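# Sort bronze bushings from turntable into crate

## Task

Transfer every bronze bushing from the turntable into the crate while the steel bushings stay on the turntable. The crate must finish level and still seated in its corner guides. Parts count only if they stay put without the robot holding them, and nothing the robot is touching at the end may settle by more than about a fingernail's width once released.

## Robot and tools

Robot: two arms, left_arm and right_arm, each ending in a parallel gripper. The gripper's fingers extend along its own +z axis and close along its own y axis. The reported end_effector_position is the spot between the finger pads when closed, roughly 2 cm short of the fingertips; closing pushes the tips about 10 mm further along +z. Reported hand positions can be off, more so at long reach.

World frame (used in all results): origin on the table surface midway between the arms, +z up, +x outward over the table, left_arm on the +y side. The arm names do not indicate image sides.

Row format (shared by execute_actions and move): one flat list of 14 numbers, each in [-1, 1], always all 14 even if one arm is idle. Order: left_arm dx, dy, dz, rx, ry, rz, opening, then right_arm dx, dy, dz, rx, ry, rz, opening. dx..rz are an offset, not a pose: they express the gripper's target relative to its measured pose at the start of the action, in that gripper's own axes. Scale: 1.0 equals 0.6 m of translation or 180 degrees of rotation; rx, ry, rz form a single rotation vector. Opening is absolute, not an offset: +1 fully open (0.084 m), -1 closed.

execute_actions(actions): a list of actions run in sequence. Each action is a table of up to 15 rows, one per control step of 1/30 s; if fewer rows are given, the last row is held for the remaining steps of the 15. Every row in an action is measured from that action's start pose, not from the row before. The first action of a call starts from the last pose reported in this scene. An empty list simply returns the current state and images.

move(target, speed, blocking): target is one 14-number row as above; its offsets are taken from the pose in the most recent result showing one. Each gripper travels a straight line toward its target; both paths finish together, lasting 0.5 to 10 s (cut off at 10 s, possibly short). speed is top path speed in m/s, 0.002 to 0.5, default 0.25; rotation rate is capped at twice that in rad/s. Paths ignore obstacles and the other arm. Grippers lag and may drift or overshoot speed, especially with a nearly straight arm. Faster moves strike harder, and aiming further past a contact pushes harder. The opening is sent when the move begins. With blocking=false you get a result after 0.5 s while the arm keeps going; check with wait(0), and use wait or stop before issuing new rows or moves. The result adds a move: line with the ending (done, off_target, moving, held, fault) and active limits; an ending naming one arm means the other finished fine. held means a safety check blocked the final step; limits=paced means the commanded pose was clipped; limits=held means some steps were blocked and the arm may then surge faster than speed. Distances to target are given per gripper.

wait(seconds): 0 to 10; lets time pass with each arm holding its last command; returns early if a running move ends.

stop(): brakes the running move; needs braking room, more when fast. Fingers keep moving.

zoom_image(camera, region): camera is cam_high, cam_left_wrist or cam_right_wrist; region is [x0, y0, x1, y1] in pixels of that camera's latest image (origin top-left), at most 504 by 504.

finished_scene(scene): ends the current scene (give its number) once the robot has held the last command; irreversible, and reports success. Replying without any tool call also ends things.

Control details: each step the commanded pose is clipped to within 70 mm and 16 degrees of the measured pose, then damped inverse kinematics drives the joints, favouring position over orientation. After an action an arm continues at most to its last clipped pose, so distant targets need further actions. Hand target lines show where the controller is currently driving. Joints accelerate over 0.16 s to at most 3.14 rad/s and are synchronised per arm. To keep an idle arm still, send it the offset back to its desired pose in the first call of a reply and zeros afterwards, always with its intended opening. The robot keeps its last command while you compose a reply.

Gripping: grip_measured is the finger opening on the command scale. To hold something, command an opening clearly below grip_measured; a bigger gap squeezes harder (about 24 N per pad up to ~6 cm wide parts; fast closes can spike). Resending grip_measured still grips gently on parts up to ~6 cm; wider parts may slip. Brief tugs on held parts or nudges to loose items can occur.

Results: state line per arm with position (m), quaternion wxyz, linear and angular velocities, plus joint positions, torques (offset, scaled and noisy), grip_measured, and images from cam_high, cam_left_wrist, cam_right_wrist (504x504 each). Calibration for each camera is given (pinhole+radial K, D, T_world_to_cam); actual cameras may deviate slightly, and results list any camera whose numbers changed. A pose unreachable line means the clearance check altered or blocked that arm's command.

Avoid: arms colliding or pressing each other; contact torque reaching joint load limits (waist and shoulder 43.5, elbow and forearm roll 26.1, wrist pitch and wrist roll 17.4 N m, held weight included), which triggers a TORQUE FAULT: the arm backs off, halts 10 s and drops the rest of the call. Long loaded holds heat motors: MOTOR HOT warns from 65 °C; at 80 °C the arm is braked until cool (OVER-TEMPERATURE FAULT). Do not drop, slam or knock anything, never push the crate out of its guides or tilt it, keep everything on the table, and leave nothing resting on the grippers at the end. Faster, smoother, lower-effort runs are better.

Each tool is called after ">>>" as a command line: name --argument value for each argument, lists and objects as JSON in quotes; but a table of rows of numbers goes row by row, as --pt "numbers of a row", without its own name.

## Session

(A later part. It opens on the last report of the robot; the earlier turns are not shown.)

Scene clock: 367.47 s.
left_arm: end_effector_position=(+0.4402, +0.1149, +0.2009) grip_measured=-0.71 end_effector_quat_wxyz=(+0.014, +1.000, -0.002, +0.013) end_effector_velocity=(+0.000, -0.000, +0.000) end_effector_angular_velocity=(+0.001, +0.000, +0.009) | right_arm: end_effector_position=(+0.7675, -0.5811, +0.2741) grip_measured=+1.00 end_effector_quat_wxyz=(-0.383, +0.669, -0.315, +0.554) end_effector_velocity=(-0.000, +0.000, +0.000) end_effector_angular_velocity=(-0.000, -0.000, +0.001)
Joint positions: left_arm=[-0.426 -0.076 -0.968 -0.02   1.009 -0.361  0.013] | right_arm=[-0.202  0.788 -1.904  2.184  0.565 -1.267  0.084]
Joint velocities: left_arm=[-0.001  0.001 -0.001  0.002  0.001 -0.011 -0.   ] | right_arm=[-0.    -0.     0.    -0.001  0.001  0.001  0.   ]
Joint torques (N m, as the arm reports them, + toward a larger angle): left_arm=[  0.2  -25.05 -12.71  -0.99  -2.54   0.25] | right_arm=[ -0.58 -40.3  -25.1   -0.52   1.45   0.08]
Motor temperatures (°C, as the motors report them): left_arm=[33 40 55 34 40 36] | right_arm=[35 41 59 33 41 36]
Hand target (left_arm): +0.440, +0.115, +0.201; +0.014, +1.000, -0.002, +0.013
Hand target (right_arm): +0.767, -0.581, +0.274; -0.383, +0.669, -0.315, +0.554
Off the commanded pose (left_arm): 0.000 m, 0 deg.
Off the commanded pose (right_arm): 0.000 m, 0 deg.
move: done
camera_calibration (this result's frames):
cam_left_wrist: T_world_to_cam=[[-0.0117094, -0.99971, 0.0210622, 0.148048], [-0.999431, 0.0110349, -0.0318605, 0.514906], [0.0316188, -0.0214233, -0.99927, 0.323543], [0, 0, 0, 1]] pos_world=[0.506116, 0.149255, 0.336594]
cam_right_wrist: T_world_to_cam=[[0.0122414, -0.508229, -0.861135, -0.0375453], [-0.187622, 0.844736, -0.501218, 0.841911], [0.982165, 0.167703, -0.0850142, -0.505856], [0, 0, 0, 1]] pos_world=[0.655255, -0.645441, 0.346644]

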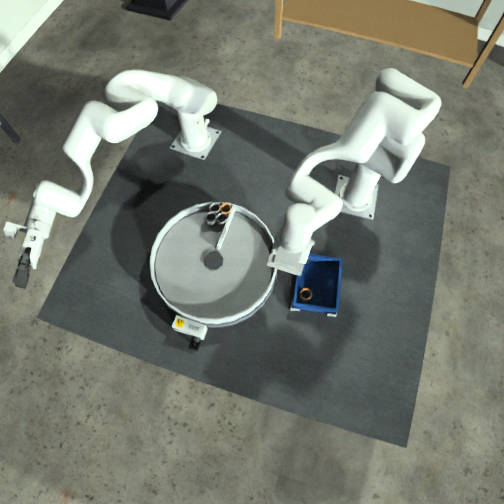

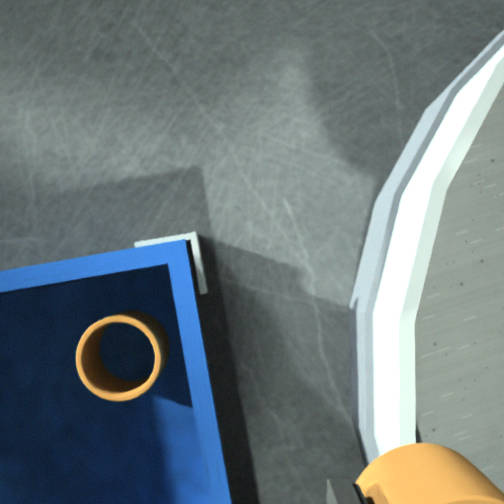

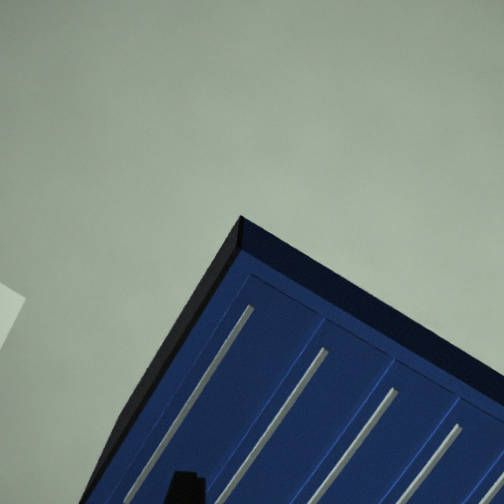

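>>> move --target '[0.17,-0.05,0.2,0,0,0,-1,0,0,0,0,0,0,1]' --speed 0.1

Scene clock: 374.73 s.
left_arm: end_effector_position=(+0.5457, +0.1405, +0.0835) grip_measured=-0.71 end_effector_quat_wxyz=(+0.014, +1.000, -0.002, +0.014) end_effector_velocity=(-0.001, +0.001, -0.003) end_effector_angular_velocity=(+0.002, +0.006, +0.001) | right_arm: end_effector_position=(+0.7675, -0.5811, +0.2741) grip_measured=+1.00 end_effector_quat_wxyz=(-0.383, +0.669, -0.315, +0.554) end_effector_velocity=(+0.000, -0.000, +0.000) end_effector_angular_velocity=(+0.001, -0.000, -0.001)
Joint positions: left_arm=[-0.31   0.386 -1.202 -0.03   0.783 -0.234  0.013] | right_arm=[-0.202  0.788 -1.904  2.184  0.565 -1.267  0.084]
Joint velocities: left_arm=[ 0.001  0.006 -0.001 -0.     0.001  0.    -0.   ] | right_arm=[-0.     0.    -0.     0.002 -0.001 -0.     0.   ]
Joint torques (N m, as the arm reports them, + toward a larger angle): left_arm=[  0.03 -35.26 -11.32  -0.93  -2.15  -0.01] | right_arm=[ -0.34 -40.32 -24.85  -0.35   1.46   0.26]
Motor temperatures (°C, as the motors report them): left_arm=[33 40 55 34 40 36] | right_arm=[35 41 59 33 41 36]
Hand target (left_arm): +0.546, +0.141, +0.083; +0.014, +1.000, -0.002, +0.013
Hand target (right_arm): +0.767, -0.581, +0.274; -0.383, +0.669, -0.315, +0.554
Off the commanded pose (left_arm): 0.001 m, 0 deg.
Off the commanded pose (right_arm): 0.000 m, 0 deg.
move: done
camera_calibration (this result's frames):
cam_left_wrist: T_world_to_cam=[[-0.0121348, -0.999699, 0.0213424, 0.177584], [-0.999412, 0.0114412, -0.0323233, 0.616301], [0.0320694, -0.0217221, -0.99925, 0.203177], [0, 0, 0, 1]] pos_world=[0.611578, 0.174893, 0.219155]
cam_right_wrist: T_world_to_cam=[[0.0122416, -0.508229, -0.861135, -0.0375454], [-0.187622, 0.844736, -0.501218, 0.841911], [0.982165, 0.167703, -0.0850139, -0.505856], [0, 0, 0, 1]] pos_world=[0.655255, -0.645441, 0.346644]

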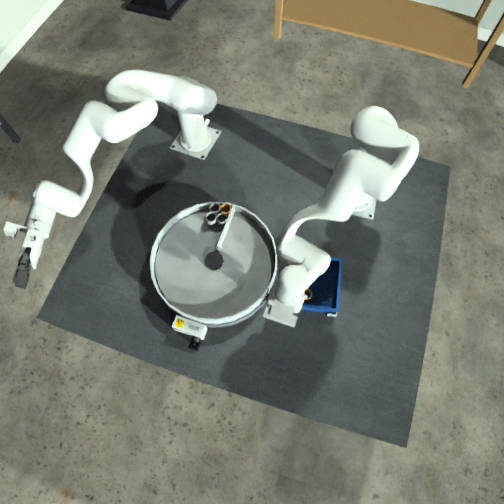

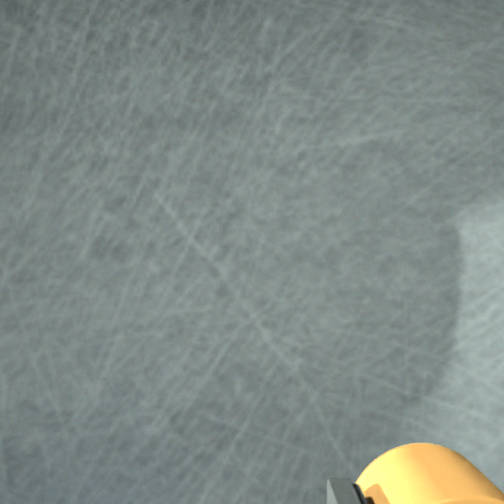

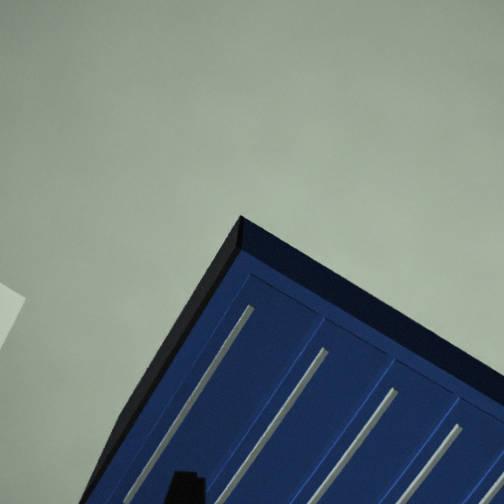

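>>> move --target '[0.02,0.07,0.045,0,0,0,-1,0,0,0,0,0,0,1]' --speed 0.05

Scene clock: 385.83 s.
left_arm: end_effector_position=(+0.5587, +0.0987, +0.0584) grip_measured=-0.71 end_effector_quat_wxyz=(+0.014, +1.000, -0.002, +0.014) end_effector_velocity=(+0.001, -0.001, -0.000) end_effector_angular_velocity=(-0.000, -0.001, +0.002) | right_arm: end_effector_position=(+0.7675, -0.5811, +0.2741) grip_measured=+1.00 end_effector_quat_wxyz=(-0.383, +0.669, -0.315, +0.554) end_effector_velocity=(+0.000, +0.000, +0.001) end_effector_angular_velocity=(-0.000, -0.002, +0.001)
Joint positions: left_arm=[-0.376  0.503 -1.301 -0.026  0.763 -0.304  0.013] | right_arm=[-0.202  0.788 -1.904  2.184  0.565 -1.267  0.084]
Joint velocities: left_arm=[-0.002  0.004 -0.005  0.     0.    -0.004 -0.   ] | right_arm=[-0.    -0.    -0.001  0.001  0.002 -0.001  0.   ]
Joint torques (N m, as the arm reports them, + toward a larger angle): left_arm=[ -3.49 -37.18 -11.09  -1.96  -2.21   0.08] | right_arm=[ -1.11 -40.44 -24.98  -0.53   1.34   0.31]
Motor temperatures (°C, as the motors report them): left_arm=[33 41 55 34 40 36] | right_arm=[35 41 59 33 41 36]
Hand target (left_arm): +0.558, +0.098, +0.058; +0.014, +1.000, -0.002, +0.014
Hand target (right_arm): +0.767, -0.581, +0.274; -0.383, +0.669, -0.315, +0.554
Off the commanded pose (left_arm): 0.001 m, 0 deg.
Off the commanded pose (right_arm): 0.000 m, 0 deg.
move: done
camera_calibration (this result's frames):
cam_left_wrist: T_world_to_cam=[[-0.0109947, -0.999716, 0.0211459, 0.135841], [-0.999399, 0.0102913, -0.0330929, 0.629106], [0.0328659, -0.0214971, -0.999229, 0.176359], [0, 0, 0, 1]] pos_world=[0.624426, 0.13312, 0.19417]
cam_right_wrist: T_world_to_cam=[[0.0122415, -0.508229, -0.861135, -0.0375455], [-0.187622, 0.844736, -0.501218, 0.841911], [0.982165, 0.167703, -0.0850141, -0.505856], [0, 0, 0, 1]] pos_world=[0.655255, -0.645441, 0.346644]

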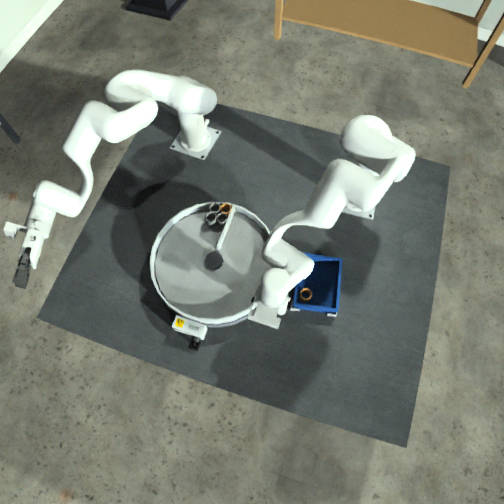

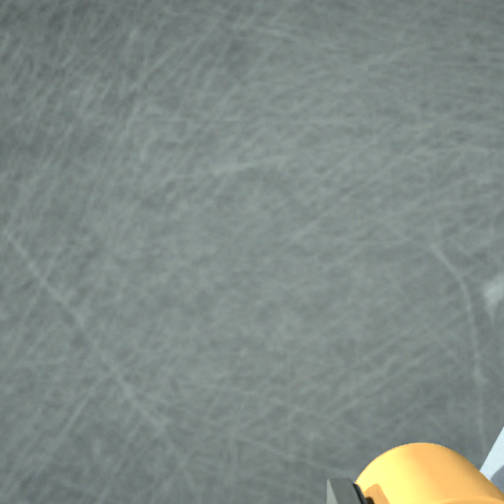

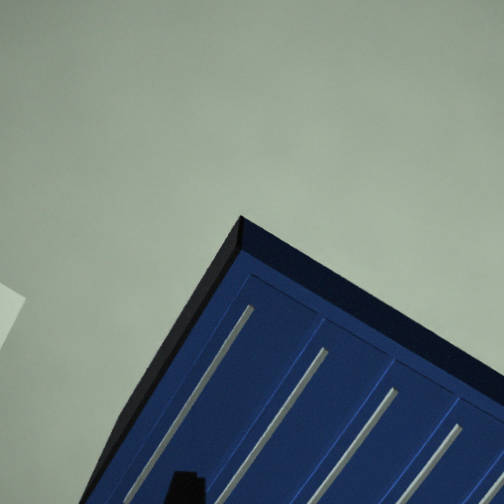

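>>> move --target '[0,0,0,0,0,0,-0.1,0,0,0,0,0,0,1]' --speed 0.02

Scene clock: 393.93 s.
left_arm: end_effector_position=(+0.5603, +0.1036, +0.0583) grip_measured=-0.13 end_effector_quat_wxyz=(+0.014, +1.000, +0.003, +0.014) end_effector_velocity=(-0.000, +0.000, -0.000) end_effector_angular_velocity=(-0.000, +0.001, +0.000) | right_arm: end_effector_position=(+0.7675, -0.5811, +0.2741) grip_measured=+1.00 end_effector_quat_wxyz=(-0.383, +0.669, -0.315, +0.554) end_effector_velocity=(+0.000, +0.000, +0.001) end_effector_angular_velocity=(-0.004, -0.003, +0.003)
Joint positions: left_arm=[-0.367  0.503 -1.301 -0.026  0.763 -0.304  0.038] | right_arm=[-0.202  0.788 -1.904  2.184  0.565 -1.267  0.084]
Joint velocities: left_arm=[ 0.    -0.     0.002 -0.    -0.     0.     0.   ] | right_arm=[-0.    -0.001 -0.001 -0.002  0.003 -0.002  0.   ]
Joint torques (N m, as the arm reports them, + toward a larger angle): left_arm=[-16.7  -35.76 -10.14  -4.89  -1.34   0.15] | right_arm=[ -0.36 -39.97 -25.05  -0.48   1.56   0.16]
Motor temperatures (°C, as the motors report them): left_arm=[33 42 53 34 40 36] | right_arm=[35 41 59 33 41 36]
Hand target (left_arm): +0.559, +0.099, +0.058; +0.014, +1.000, -0.002, +0.014
Hand target (right_arm): +0.767, -0.581, +0.274; -0.383, +0.669, -0.315, +0.554
Off the commanded pose (left_arm): 0.005 m, 1 deg.
Off the commanded pose (right_arm): 0.000 m, 0 deg.
move: off_target (left_arm)
camera_calibration (this result's frames):
cam_left_wrist: T_world_to_cam=[[-0.00191793, -0.999775, 0.0211124, 0.135684], [-0.999454, 0.00122, -0.0330211, 0.631641], [0.0329879, -0.0211642, -0.999232, 0.176207], [0, 0, 0, 1]] pos_world=[0.625743, 0.138612, 0.194065]
cam_right_wrist: T_world_to_cam=[[0.0122415, -0.508229, -0.861135, -0.0375455], [-0.187622, 0.844736, -0.501218, 0.841911], [0.982165, 0.167703, -0.085014, -0.505856], [0, 0, 0, 1]] pos_world=[0.655255, -0.645441, 0.346644]

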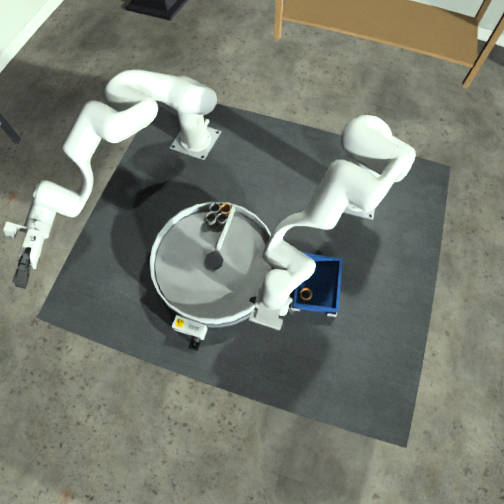

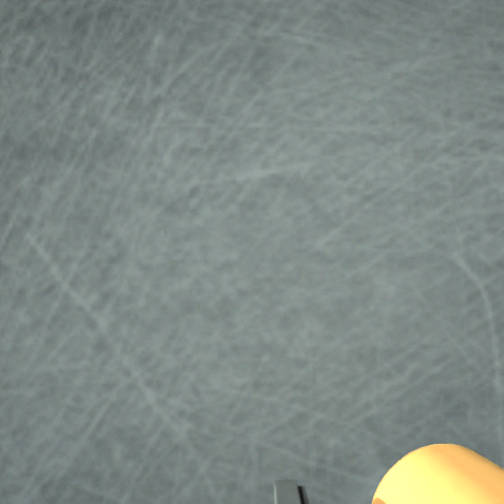

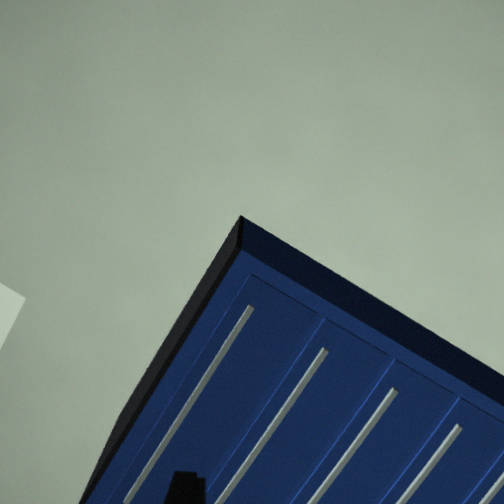

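>>> move --target '[0,-0.012,0,0,0,0,-0.1,0,0,0,0,0,0,1]' --speed 0.02

>>> move --target '[0,0,-0.1,0,0,0,-0.1,0,0,0,0,0,0,1]' --speed 0.03

Scene clock: 399.33 s.
left_arm: end_effector_position=(+0.5600, +0.1105, +0.0579) grip_measured=-0.11 end_effector_quat_wxyz=(+0.014, +1.000, +0.002, +0.014) end_effector_velocity=(+0.001, +0.002, +0.000) end_effector_angular_velocity=(-0.000, -0.002, +0.002) | right_arm: end_effector_position=(+0.7675, -0.5811, +0.2741) grip_measured=+1.00 end_effector_quat_wxyz=(-0.383, +0.669, -0.315, +0.554) end_effector_velocity=(-0.000, -0.000, -0.000) end_effector_angular_velocity=(+0.001, +0.001, -0.002)
Joint positions: left_arm=[-0.356  0.497 -1.29  -0.027  0.759 -0.291  0.039] | right_arm=[-0.202  0.788 -1.904  2.184  0.565 -1.267  0.084]
Joint velocities: left_arm=[ 0.004 -0.     0.     0.001 -0.002  0.001 -0.   ] | right_arm=[ 0.     0.    -0.     0.001 -0.002  0.    -0.   ]
Joint torques (N m, as the arm reports them, + toward a larger angle): left_arm=[ -0.59 -37.69 -11.55  -1.18  -2.34   0.03] | right_arm=[ -0.51 -40.84 -25.14  -0.42   1.61   0.17]
Motor temperatures (°C, as the motors report them): left_arm=[33 42 53 34 40 36] | right_arm=[35 41 59 33 41 36]
Hand target (left_arm): +0.560, +0.111, +0.058; +0.014, +1.000, +0.003, +0.014
Hand target (right_arm): +0.767, -0.581, +0.274; -0.383, +0.669, -0.315, +0.554
Off the commanded pose (left_arm): 0.000 m, 0 deg.
Off the commanded pose (right_arm): 0.000 m, 0 deg.
move: done
camera_calibration (this result's frames):
cam_left_wrist: T_world_to_cam=[[-0.0024382, -0.999776, 0.021033, 0.14289], [-0.999472, 0.00175517, -0.0324316, 0.631218], [0.0323874, -0.021101, -0.999253, 0.176287], [0, 0, 0, 1]] pos_world=[0.625524, 0.14547, 0.193621]
cam_right_wrist: T_world_to_cam=[[0.0122415, -0.508229, -0.861135, -0.0375455], [-0.187622, 0.844736, -0.501218, 0.841911], [0.982165, 0.167703, -0.085014, -0.505856], [0, 0, 0, 1]] pos_world=[0.655255, -0.645441, 0.346644]

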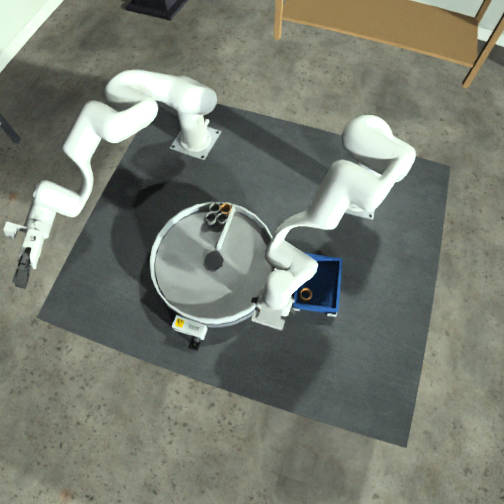

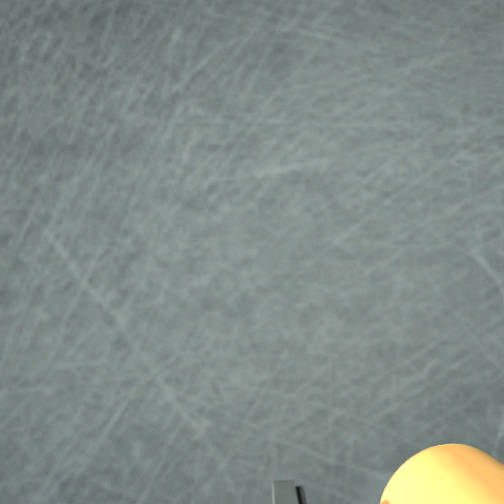

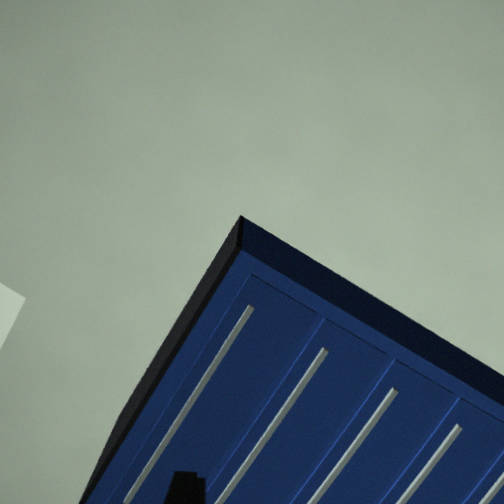

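Scene clock: 401.63 s.
left_arm: end_effector_position=(+0.5582, +0.1123, +0.1176) grip_measured=-0.11 end_effector_quat_wxyz=(+0.014, +1.000, +0.003, +0.014) end_effector_velocity=(-0.002, +0.000, -0.001) end_effector_angular_velocity=(+0.003, +0.007, -0.003) | right_arm: end_effector_position=(+0.7675, -0.5811, +0.2741) grip_measured=+1.00 end_effector_quat_wxyz=(-0.383, +0.669, -0.315, +0.554) end_effector_velocity=(+0.000, +0.000, +0.001) end_effector_angular_velocity=(-0.001, -0.001, +0.000)
Joint positions: left_arm=[-0.353  0.392 -1.321 -0.024  0.894 -0.293  0.039] | right_arm=[-0.202  0.788 -1.904  2.184  0.565 -1.267  0.084]
Joint velocities: left_arm=[-0.001 -0.     0.002  0.001  0.006  0.001 -0.   ] | right_arm=[ 0.    -0.001 -0.    -0.001  0.    -0.001  0.   ]
Joint torques (N m, as the arm reports them, + toward a larger angle): left_arm=[ -0.08 -36.14 -12.08  -1.05  -2.45   0.27] | right_arm=[ -0.71 -40.2  -25.06  -0.26   1.38   0.16]
Motor temperatures (°C, as the motors report them): left_arm=[33 42 53 34 40 36] | right_arm=[35 41 59 33 41 36]
Hand target (left_arm): +0.558, +0.112, +0.118; +0.014, +1.000, +0.003, +0.014
Hand target (right_arm): +0.767, -0.581, +0.274; -0.383, +0.669, -0.315, +0.554
Off the commanded pose (left_arm): 0.000 m, 0 deg.
Off the commanded pose (right_arm): 0.000 m, 0 deg.
move: done
camera_calibration (this result's frames):
cam_left_wrist: T_world_to_cam=[[-0.00226869, -0.99978, 0.0208362, 0.143419], [-0.999476, 0.00159427, -0.0323275, 0.631379], [0.0322872, -0.0208986, -0.99926, 0.236083], [0, 0, 0, 1]] pos_world=[0.623751, 0.147315, 0.253331]
cam_right_wrist: T_world_to_cam=[[0.0122414, -0.508229, -0.861135, -0.0375455], [-0.187622, 0.844736, -0.501218, 0.841911], [0.982165, 0.167703, -0.0850141, -0.505856], [0, 0, 0, 1]] pos_world=[0.655255, -0.645441, 0.346644]

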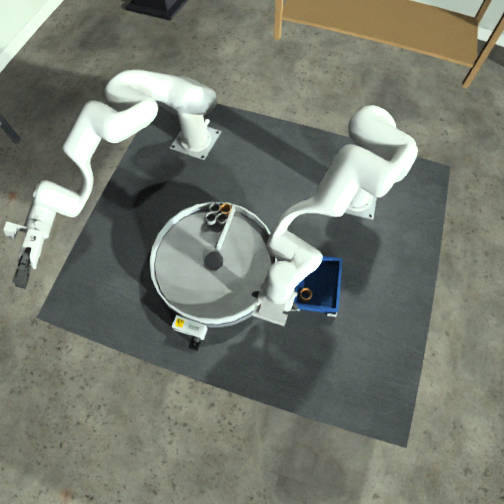

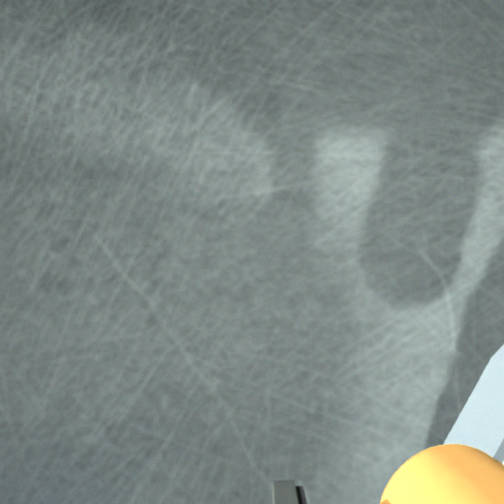

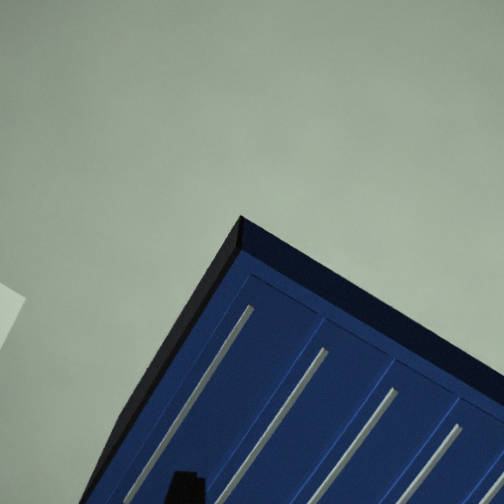

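>>> zoom_image --camera "cam_left_wrist" --region '[252, 300, 504, 504]'

Region (252, 300, 504, 504) of cam_left_wrist's 504x504 image, scaled by 2.000, with more detail than that image has; it fills the top 408 rows of this view, and the rest is white.

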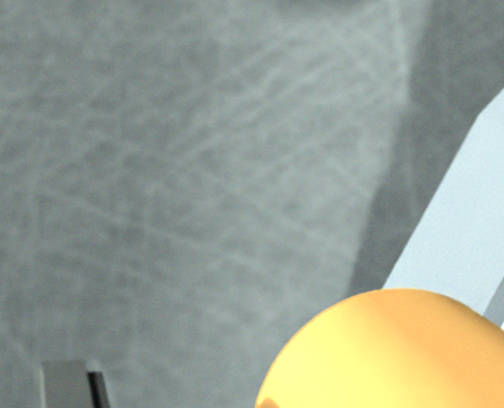

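>>> move --target '[0,0.018,0.1,0,0,0,-0.1,0,0,0,0,0,0,1]' --speed 0.03

>>> move --target '[0,0,-0.06,0,0,0,-0.1,0,0,0,0,0,0,1]' --speed 0.015

Scene clock: 420.37 s.
left_arm: end_effector_position=(+0.5623, +0.1007, +0.0611) grip_measured=-0.12 end_effector_quat_wxyz=(+0.015, +1.000, +0.004, +0.017) end_effector_velocity=(+0.000, -0.001, -0.003) end_effector_angular_velocity=(-0.000, -0.000, -0.000) | right_arm: end_effector_position=(+0.7675, -0.5811, +0.2741) grip_measured=+1.00 end_effector_quat_wxyz=(-0.383, +0.669, -0.315, +0.554) end_effector_velocity=(+0.000, +0.000, -0.000) end_effector_angular_velocity=(-0.000, -0.000, +0.000)
Joint positions: left_arm=[-0.371  0.503 -1.309 -0.026  0.765 -0.31   0.039] | right_arm=[-0.202  0.788 -1.904  2.184  0.565 -1.267  0.084]
Joint velocities: left_arm=[-0.002  0.006 -0.    -0.    -0.006 -0.002 -0.   ] | right_arm=[ 0.     0.001 -0.     0.     0.    -0.001 -0.   ]
Joint torques (N m, as the arm reports them, + toward a larger angle): left_arm=[-11.07 -14.62  -3.29  -2.6   -0.12  -0.03] | right_arm=[ -0.83 -40.44 -25.26  -0.34   1.49   0.23]
Motor temperatures (°C, as the motors report them): left_arm=[33 43 54 34 40 36] | right_arm=[35 41 59 33 41 36]
Hand target (left_arm): +0.560, +0.100, +0.058; +0.014, +1.000, +0.002, +0.014
Hand target (right_arm): +0.767, -0.581, +0.274; -0.383, +0.669, -0.315, +0.554
Off the commanded pose (left_arm): 0.004 m, 0 deg.
Off the commanded pose (right_arm): 0.000 m, 0 deg.
move: off_target (left_arm)
camera_calibration (this result's frames):
cam_left_wrist: T_world_to_cam=[[-0.000380572, -0.999745, 0.0225775, 0.131762], [-0.999262, -0.000486769, -0.0383983, 0.634133], [0.0383995, -0.0225754, -0.999007, 0.175903], [0, 0, 0, 1]] pos_world=[0.62696, 0.136008, 0.197103]
cam_right_wrist: T_world_to_cam=[[0.0122415, -0.508229, -0.861135, -0.0375455], [-0.187622, 0.844736, -0.501218, 0.841911], [0.982165, 0.167703, -0.085014, -0.505856], [0, 0, 0, 1]] pos_world=[0.655255, -0.645441, 0.346644]

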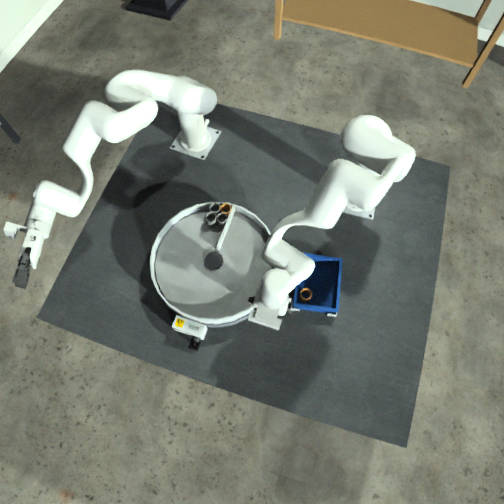

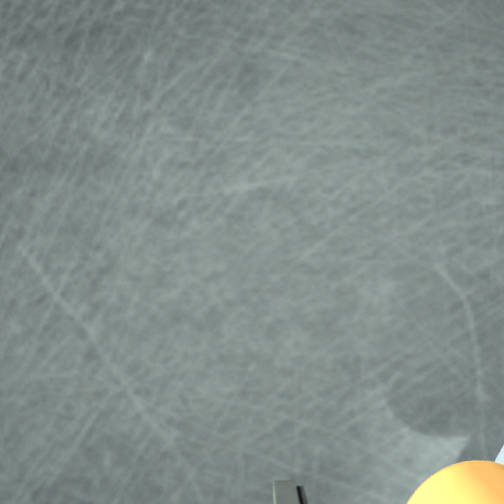

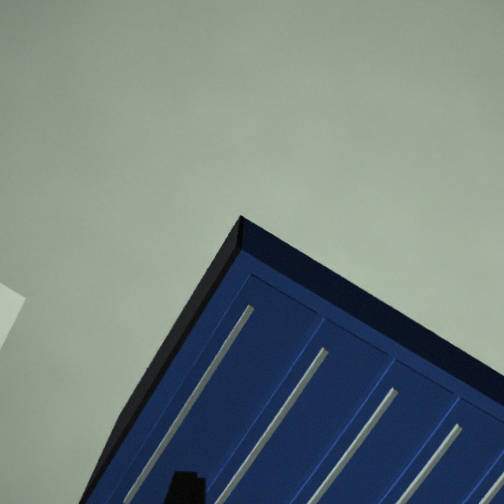

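Scene clock: 423.03 s.
left_arm: end_effector_position=(+0.5610, +0.1016, +0.0969) grip_measured=-0.12 end_effector_quat_wxyz=(+0.015, +1.000, +0.003, +0.017) end_effector_velocity=(-0.001, -0.000, +0.001) end_effector_angular_velocity=(+0.001, +0.001, -0.002) | right_arm: end_effector_position=(+0.7675, -0.5811, +0.2741) grip_measured=+1.00 end_effector_quat_wxyz=(-0.383, +0.669, -0.315, +0.554) end_effector_velocity=(-0.000, -0.000, -0.000) end_effector_angular_velocity=(-0.002, +0.001, -0.001)
Joint positions: left_arm=[-0.37   0.438 -1.323 -0.024  0.844 -0.311  0.039] | right_arm=[-0.202  0.788 -1.904  2.184  0.565 -1.267  0.084]
Joint velocities: left_arm=[-0.001 -0.001  0.     0.001  0.003  0.     0.   ] | right_arm=[-0.     0.    -0.    -0.001 -0.001 -0.001 -0.   ]
Joint torques (N m, as the arm reports them, + toward a larger angle): left_arm=[ -8.51 -36.32 -11.1   -2.87  -1.07   0.51] | right_arm=[ -0.49 -40.44 -25.28  -0.5    1.54   0.15]
Motor temperatures (°C, as the motors report them): left_arm=[33 43 54 34 40 36] | right_arm=[35 41 59 33 41 36]
Hand target (left_arm): +0.561, +0.102, +0.097; +0.015, +1.000, +0.004, +0.017
Hand target (right_arm): +0.767, -0.581, +0.274; -0.383, +0.669, -0.315, +0.554
Off the commanded pose (left_arm): 0.000 m, 0 deg.
Off the commanded pose (right_arm): 0.000 m, 0 deg.
move: done
camera_calibration (this result's frames):
cam_left_wrist: T_world_to_cam=[[-0.000560911, -0.999745, 0.0225825, 0.13202], [-0.999258, -0.00030919, -0.038508, 0.634211], [0.0385051, -0.0225873, -0.999003, 0.21176], [0, 0, 0, 1]] pos_world=[0.62566, 0.136966, 0.23299]
cam_right_wrist: T_world_to_cam=[[0.0122415, -0.508229, -0.861135, -0.0375454], [-0.187622, 0.844736, -0.501218, 0.841911], [0.982165, 0.167703, -0.0850139, -0.505856], [0, 0, 0, 1]] pos_world=[0.655255, -0.645441, 0.346644]

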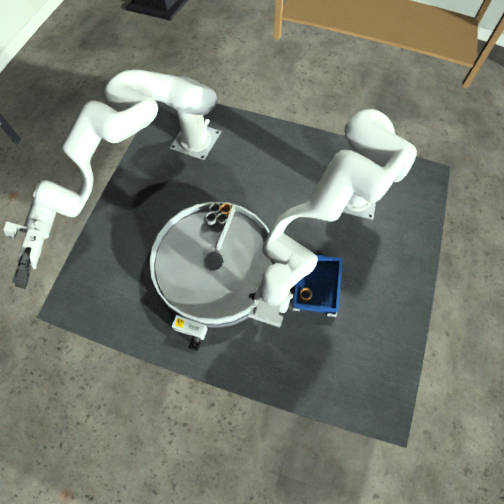

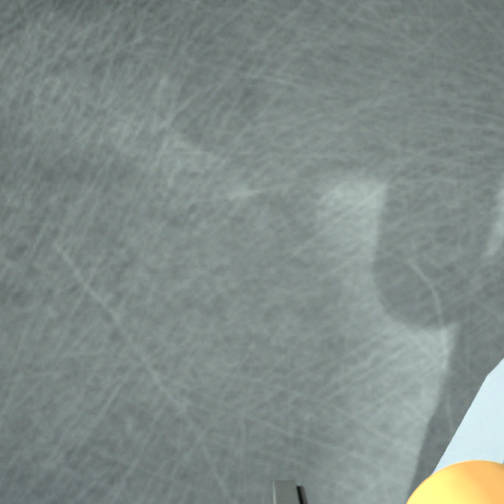

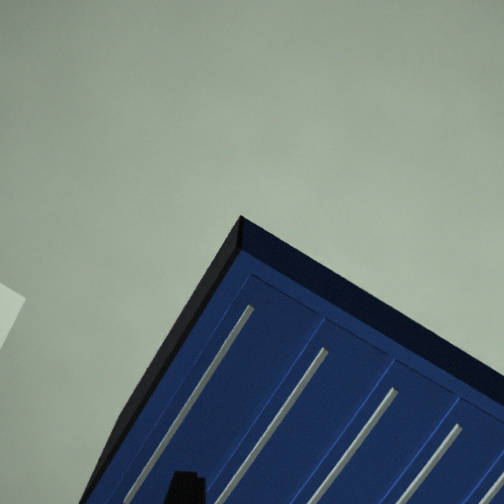

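>>> move --target '[0,0.003,0.058,0,0,0,-0.1,0,0,0,0,0,0,1]' --speed 0.03

>>> move --target '[0,0,-0.1,0,0,0,-0.1,0,0,0,0,0,0,1]' --speed 0.015

Scene clock: 427.90 s.
left_arm: end_effector_position=(+0.5628, +0.1001, +0.0627) grip_measured=-0.13 end_effector_quat_wxyz=(+0.015, +1.000, +0.005, +0.017) end_effector_velocity=(+0.000, -0.001, -0.001) end_effector_angular_velocity=(-0.000, -0.002, -0.001) | right_arm: end_effector_position=(+0.7675, -0.5811, +0.2741) grip_measured=+1.00 end_effector_quat_wxyz=(-0.383, +0.669, -0.315, +0.554) end_effector_velocity=(-0.000, -0.000, +0.001) end_effector_angular_velocity=(+0.000, -0.000, -0.001)
Joint positions: left_arm=[-0.372  0.502 -1.312 -0.025  0.769 -0.313  0.038] | right_arm=[-0.202  0.788 -1.904  2.184  0.565 -1.267  0.084]
Joint velocities: left_arm=[-0.001  0.002 -0.     0.    -0.004 -0.     0.   ] | right_arm=[ 0.    -0.001 -0.     0.    -0.001  0.     0.   ]
Joint torques (N m, as the arm reports them, + toward a larger angle): left_arm=[-12.97 -33.12  -8.96  -3.74  -1.03   0.27] | right_arm=[ -0.67 -40.33 -25.04  -0.27   1.52   0.19]
Motor temperatures (°C, as the motors report them): left_arm=[33 43 54 34 40 36] | right_arm=[35 41 59 33 41 36]
Hand target (left_arm): +0.562, +0.099, +0.062; +0.015, +1.000, +0.003, +0.017
Hand target (right_arm): +0.767, -0.581, +0.274; -0.383, +0.669, -0.315, +0.554
Off the commanded pose (left_arm): 0.002 m, 0 deg.
Off the commanded pose (right_arm): 0.000 m, 0 deg.
move: done
camera_calibration (this result's frames):
cam_left_wrist: T_world_to_cam=[[0.00186798, -0.999739, 0.0227548, 0.129925], [-0.99925, -0.00274631, -0.0386298, 0.634863], [0.0386823, -0.0226656, -0.998994, 0.17738], [0, 0, 0, 1]] pos_world=[0.627282, 0.135655, 0.19877]
cam_right_wrist: T_world_to_cam=[[0.0122416, -0.508229, -0.861135, -0.0375454], [-0.187622, 0.844736, -0.501218, 0.841911], [0.982165, 0.167703, -0.0850138, -0.505856], [0, 0, 0, 1]] pos_world=[0.655255, -0.64544, 0.346644]

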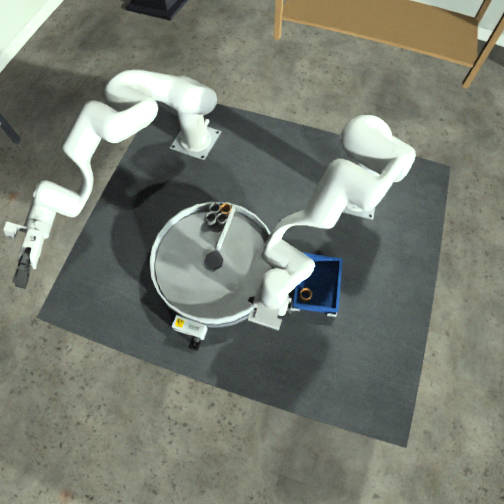

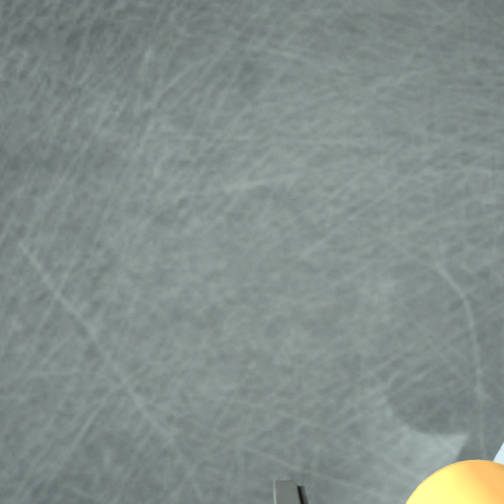

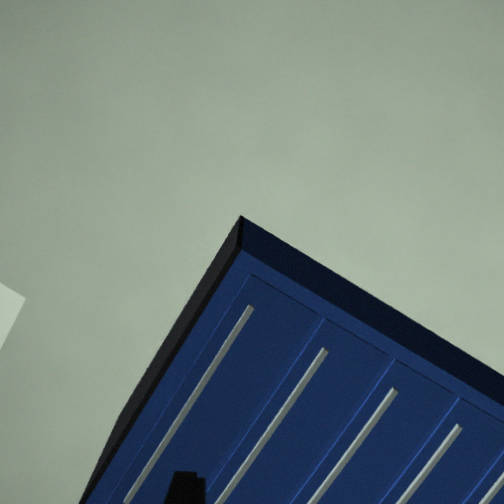

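Scene clock: 432.17 s.
left_arm: end_effector_position=(+0.5607, +0.1021, +0.1225) grip_measured=-0.11 end_effector_quat_wxyz=(+0.015, +1.000, +0.005, +0.017) end_effector_velocity=(-0.002, -0.000, -0.001) end_effector_angular_velocity=(+0.001, +0.004, -0.001) | right_arm: end_effector_position=(+0.7675, -0.5811, +0.2741) grip_measured=+1.00 end_effector_quat_wxyz=(-0.383, +0.669, -0.315, +0.554) end_effector_velocity=(+0.000, -0.000, +0.000) end_effector_angular_velocity=(+0.001, +0.000, -0.001)
Joint positions: left_arm=[-0.369  0.399 -1.344 -0.022  0.904 -0.315  0.039] | right_arm=[-0.202  0.788 -1.904  2.184  0.565 -1.267  0.084]
Joint velocities: left_arm=[-0.001 -0.     0.001  0.     0.004 -0.001  0.   ] | right_arm=[ 0.     0.    -0.     0.001 -0.001  0.     0.   ]
Joint torques (N m, as the arm reports them, + toward a larger angle): left_arm=[  1.05 -36.28 -12.39  -1.37  -2.31   0.02] | right_arm=[ -0.47 -40.62 -24.95  -0.36   1.41   0.2 ]
Motor temperatures (°C, as the motors report them): left_arm=[33 43 54 34 40 36] | right_arm=[35 41 59 33 41 36]
Hand target (left_arm): +0.561, +0.102, +0.123; +0.015, +1.000, +0.005, +0.017
Hand target (right_arm): +0.767, -0.581, +0.274; -0.383, +0.669, -0.315, +0.554
Off the commanded pose (left_arm): 0.000 m, 0 deg.
Off the commanded pose (right_arm): 0.000 m, 0 deg.
move: done
camera_calibration (this result's frames):
cam_left_wrist: T_world_to_cam=[[0.00202515, -0.999742, 0.022628, 0.130429], [-0.999246, -0.0029007, -0.0387278, 0.635102], [0.0387834, -0.0225325, -0.998994, 0.237198], [0, 0, 0, 1]] pos_world=[0.625159, 0.137582, 0.258604]
cam_right_wrist: T_world_to_cam=[[0.0122413, -0.508229, -0.861135, -0.0375452], [-0.187622, 0.844736, -0.501218, 0.841911], [0.982165, 0.167703, -0.0850141, -0.505856], [0, 0, 0, 1]] pos_world=[0.655255, -0.64544, 0.346644]

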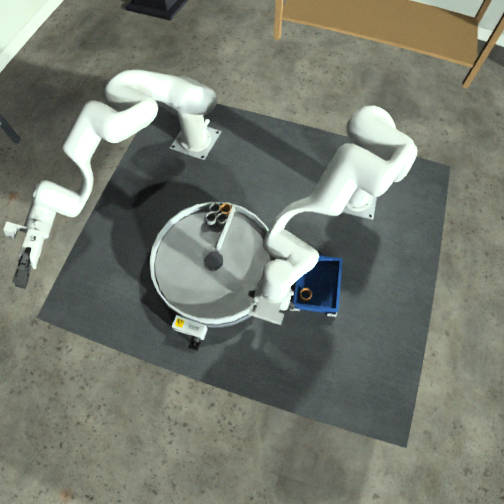

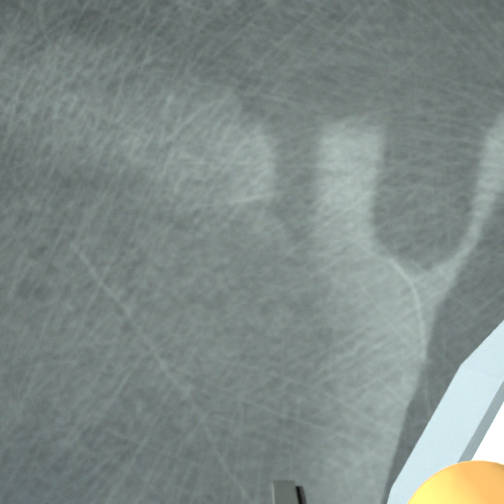

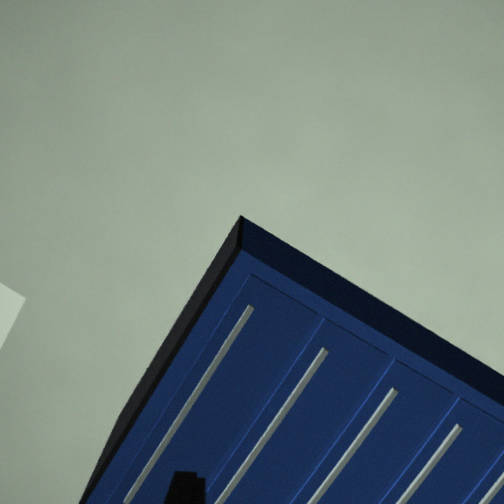

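>>> move --target '[0.03,-0.04,0.1,0,0,0,-0.1,0,0,0,0,0,0,1]' --speed 0.04

Scene clock: 450.87 s.
left_arm: end_effector_position=(+0.5806, +0.1242, +0.0628) grip_measured=-0.11 end_effector_quat_wxyz=(+0.015, +1.000, +0.005, +0.017) end_effector_velocity=(+0.002, +0.000, +0.000) end_effector_angular_velocity=(-0.001, -0.004, +0.000) | right_arm: end_effector_position=(+0.7675, -0.5811, +0.2741) grip_measured=+1.00 end_effector_quat_wxyz=(-0.383, +0.669, -0.315, +0.554) end_effector_velocity=(-0.000, -0.000, -0.001) end_effector_angular_velocity=(+0.000, +0.002, -0.001)
Joint positions: left_arm=[-0.322  0.532 -1.361 -0.028  0.789 -0.262  0.039] | right_arm=[-0.202  0.788 -1.904  2.184  0.565 -1.267  0.084]
Joint velocities: left_arm=[ 0.001  0.002 -0.002  0.    -0.003  0.001 -0.   ] | right_arm=[ 0.     0.001  0.     0.002 -0.001 -0.001 -0.   ]
Joint torques (N m, as the arm reports them, + toward a larger angle): left_arm=[  0.55 -37.76 -11.54  -1.23  -2.48  -0.02] | right_arm=[ -0.4  -40.36 -25.16  -0.31   1.44   0.24]
Motor temperatures (°C, as the motors report them): left_arm=[33 43 55 34 40 36] | right_arm=[35 41 59 33 41 36]
Hand target (left_arm): +0.581, +0.124, +0.062; +0.015, +1.000, +0.005, +0.017
Hand target (right_arm): +0.767, -0.581, +0.274; -0.383, +0.669, -0.315, +0.554
Off the commanded pose (left_arm): 0.000 m, 0 deg.
Off the commanded pose (right_arm): 0.000 m, 0 deg.
move: done
camera_calibration (this result's frames):
cam_left_wrist: T_world_to_cam=[[0.00182176, -0.999738, 0.0228072, 0.153953], [-0.999235, -0.0027108, -0.0390111, 0.652788], [0.0390627, -0.0227187, -0.998978, 0.177086], [0, 0, 0, 1]] pos_world=[0.64509, 0.159705, 0.19886]
cam_right_wrist: T_world_to_cam=[[0.0122416, -0.508229, -0.861135, -0.0375453], [-0.187622, 0.844736, -0.501218, 0.841911], [0.982165, 0.167703, -0.0850139, -0.505856], [0, 0, 0, 1]] pos_world=[0.655255, -0.64544, 0.346644]

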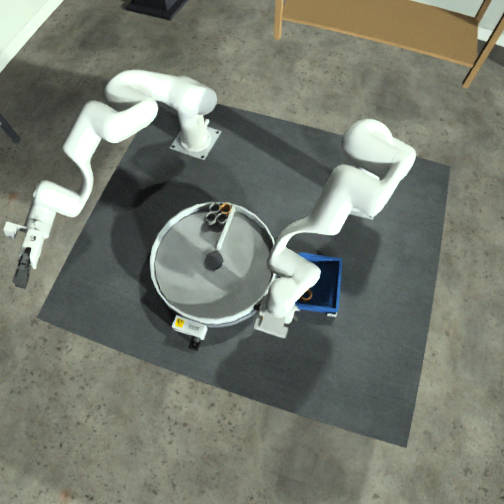

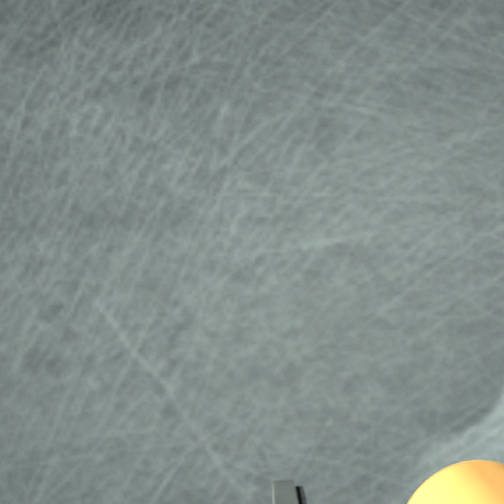

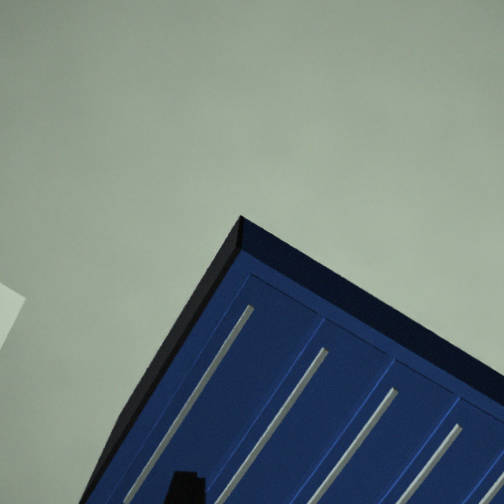

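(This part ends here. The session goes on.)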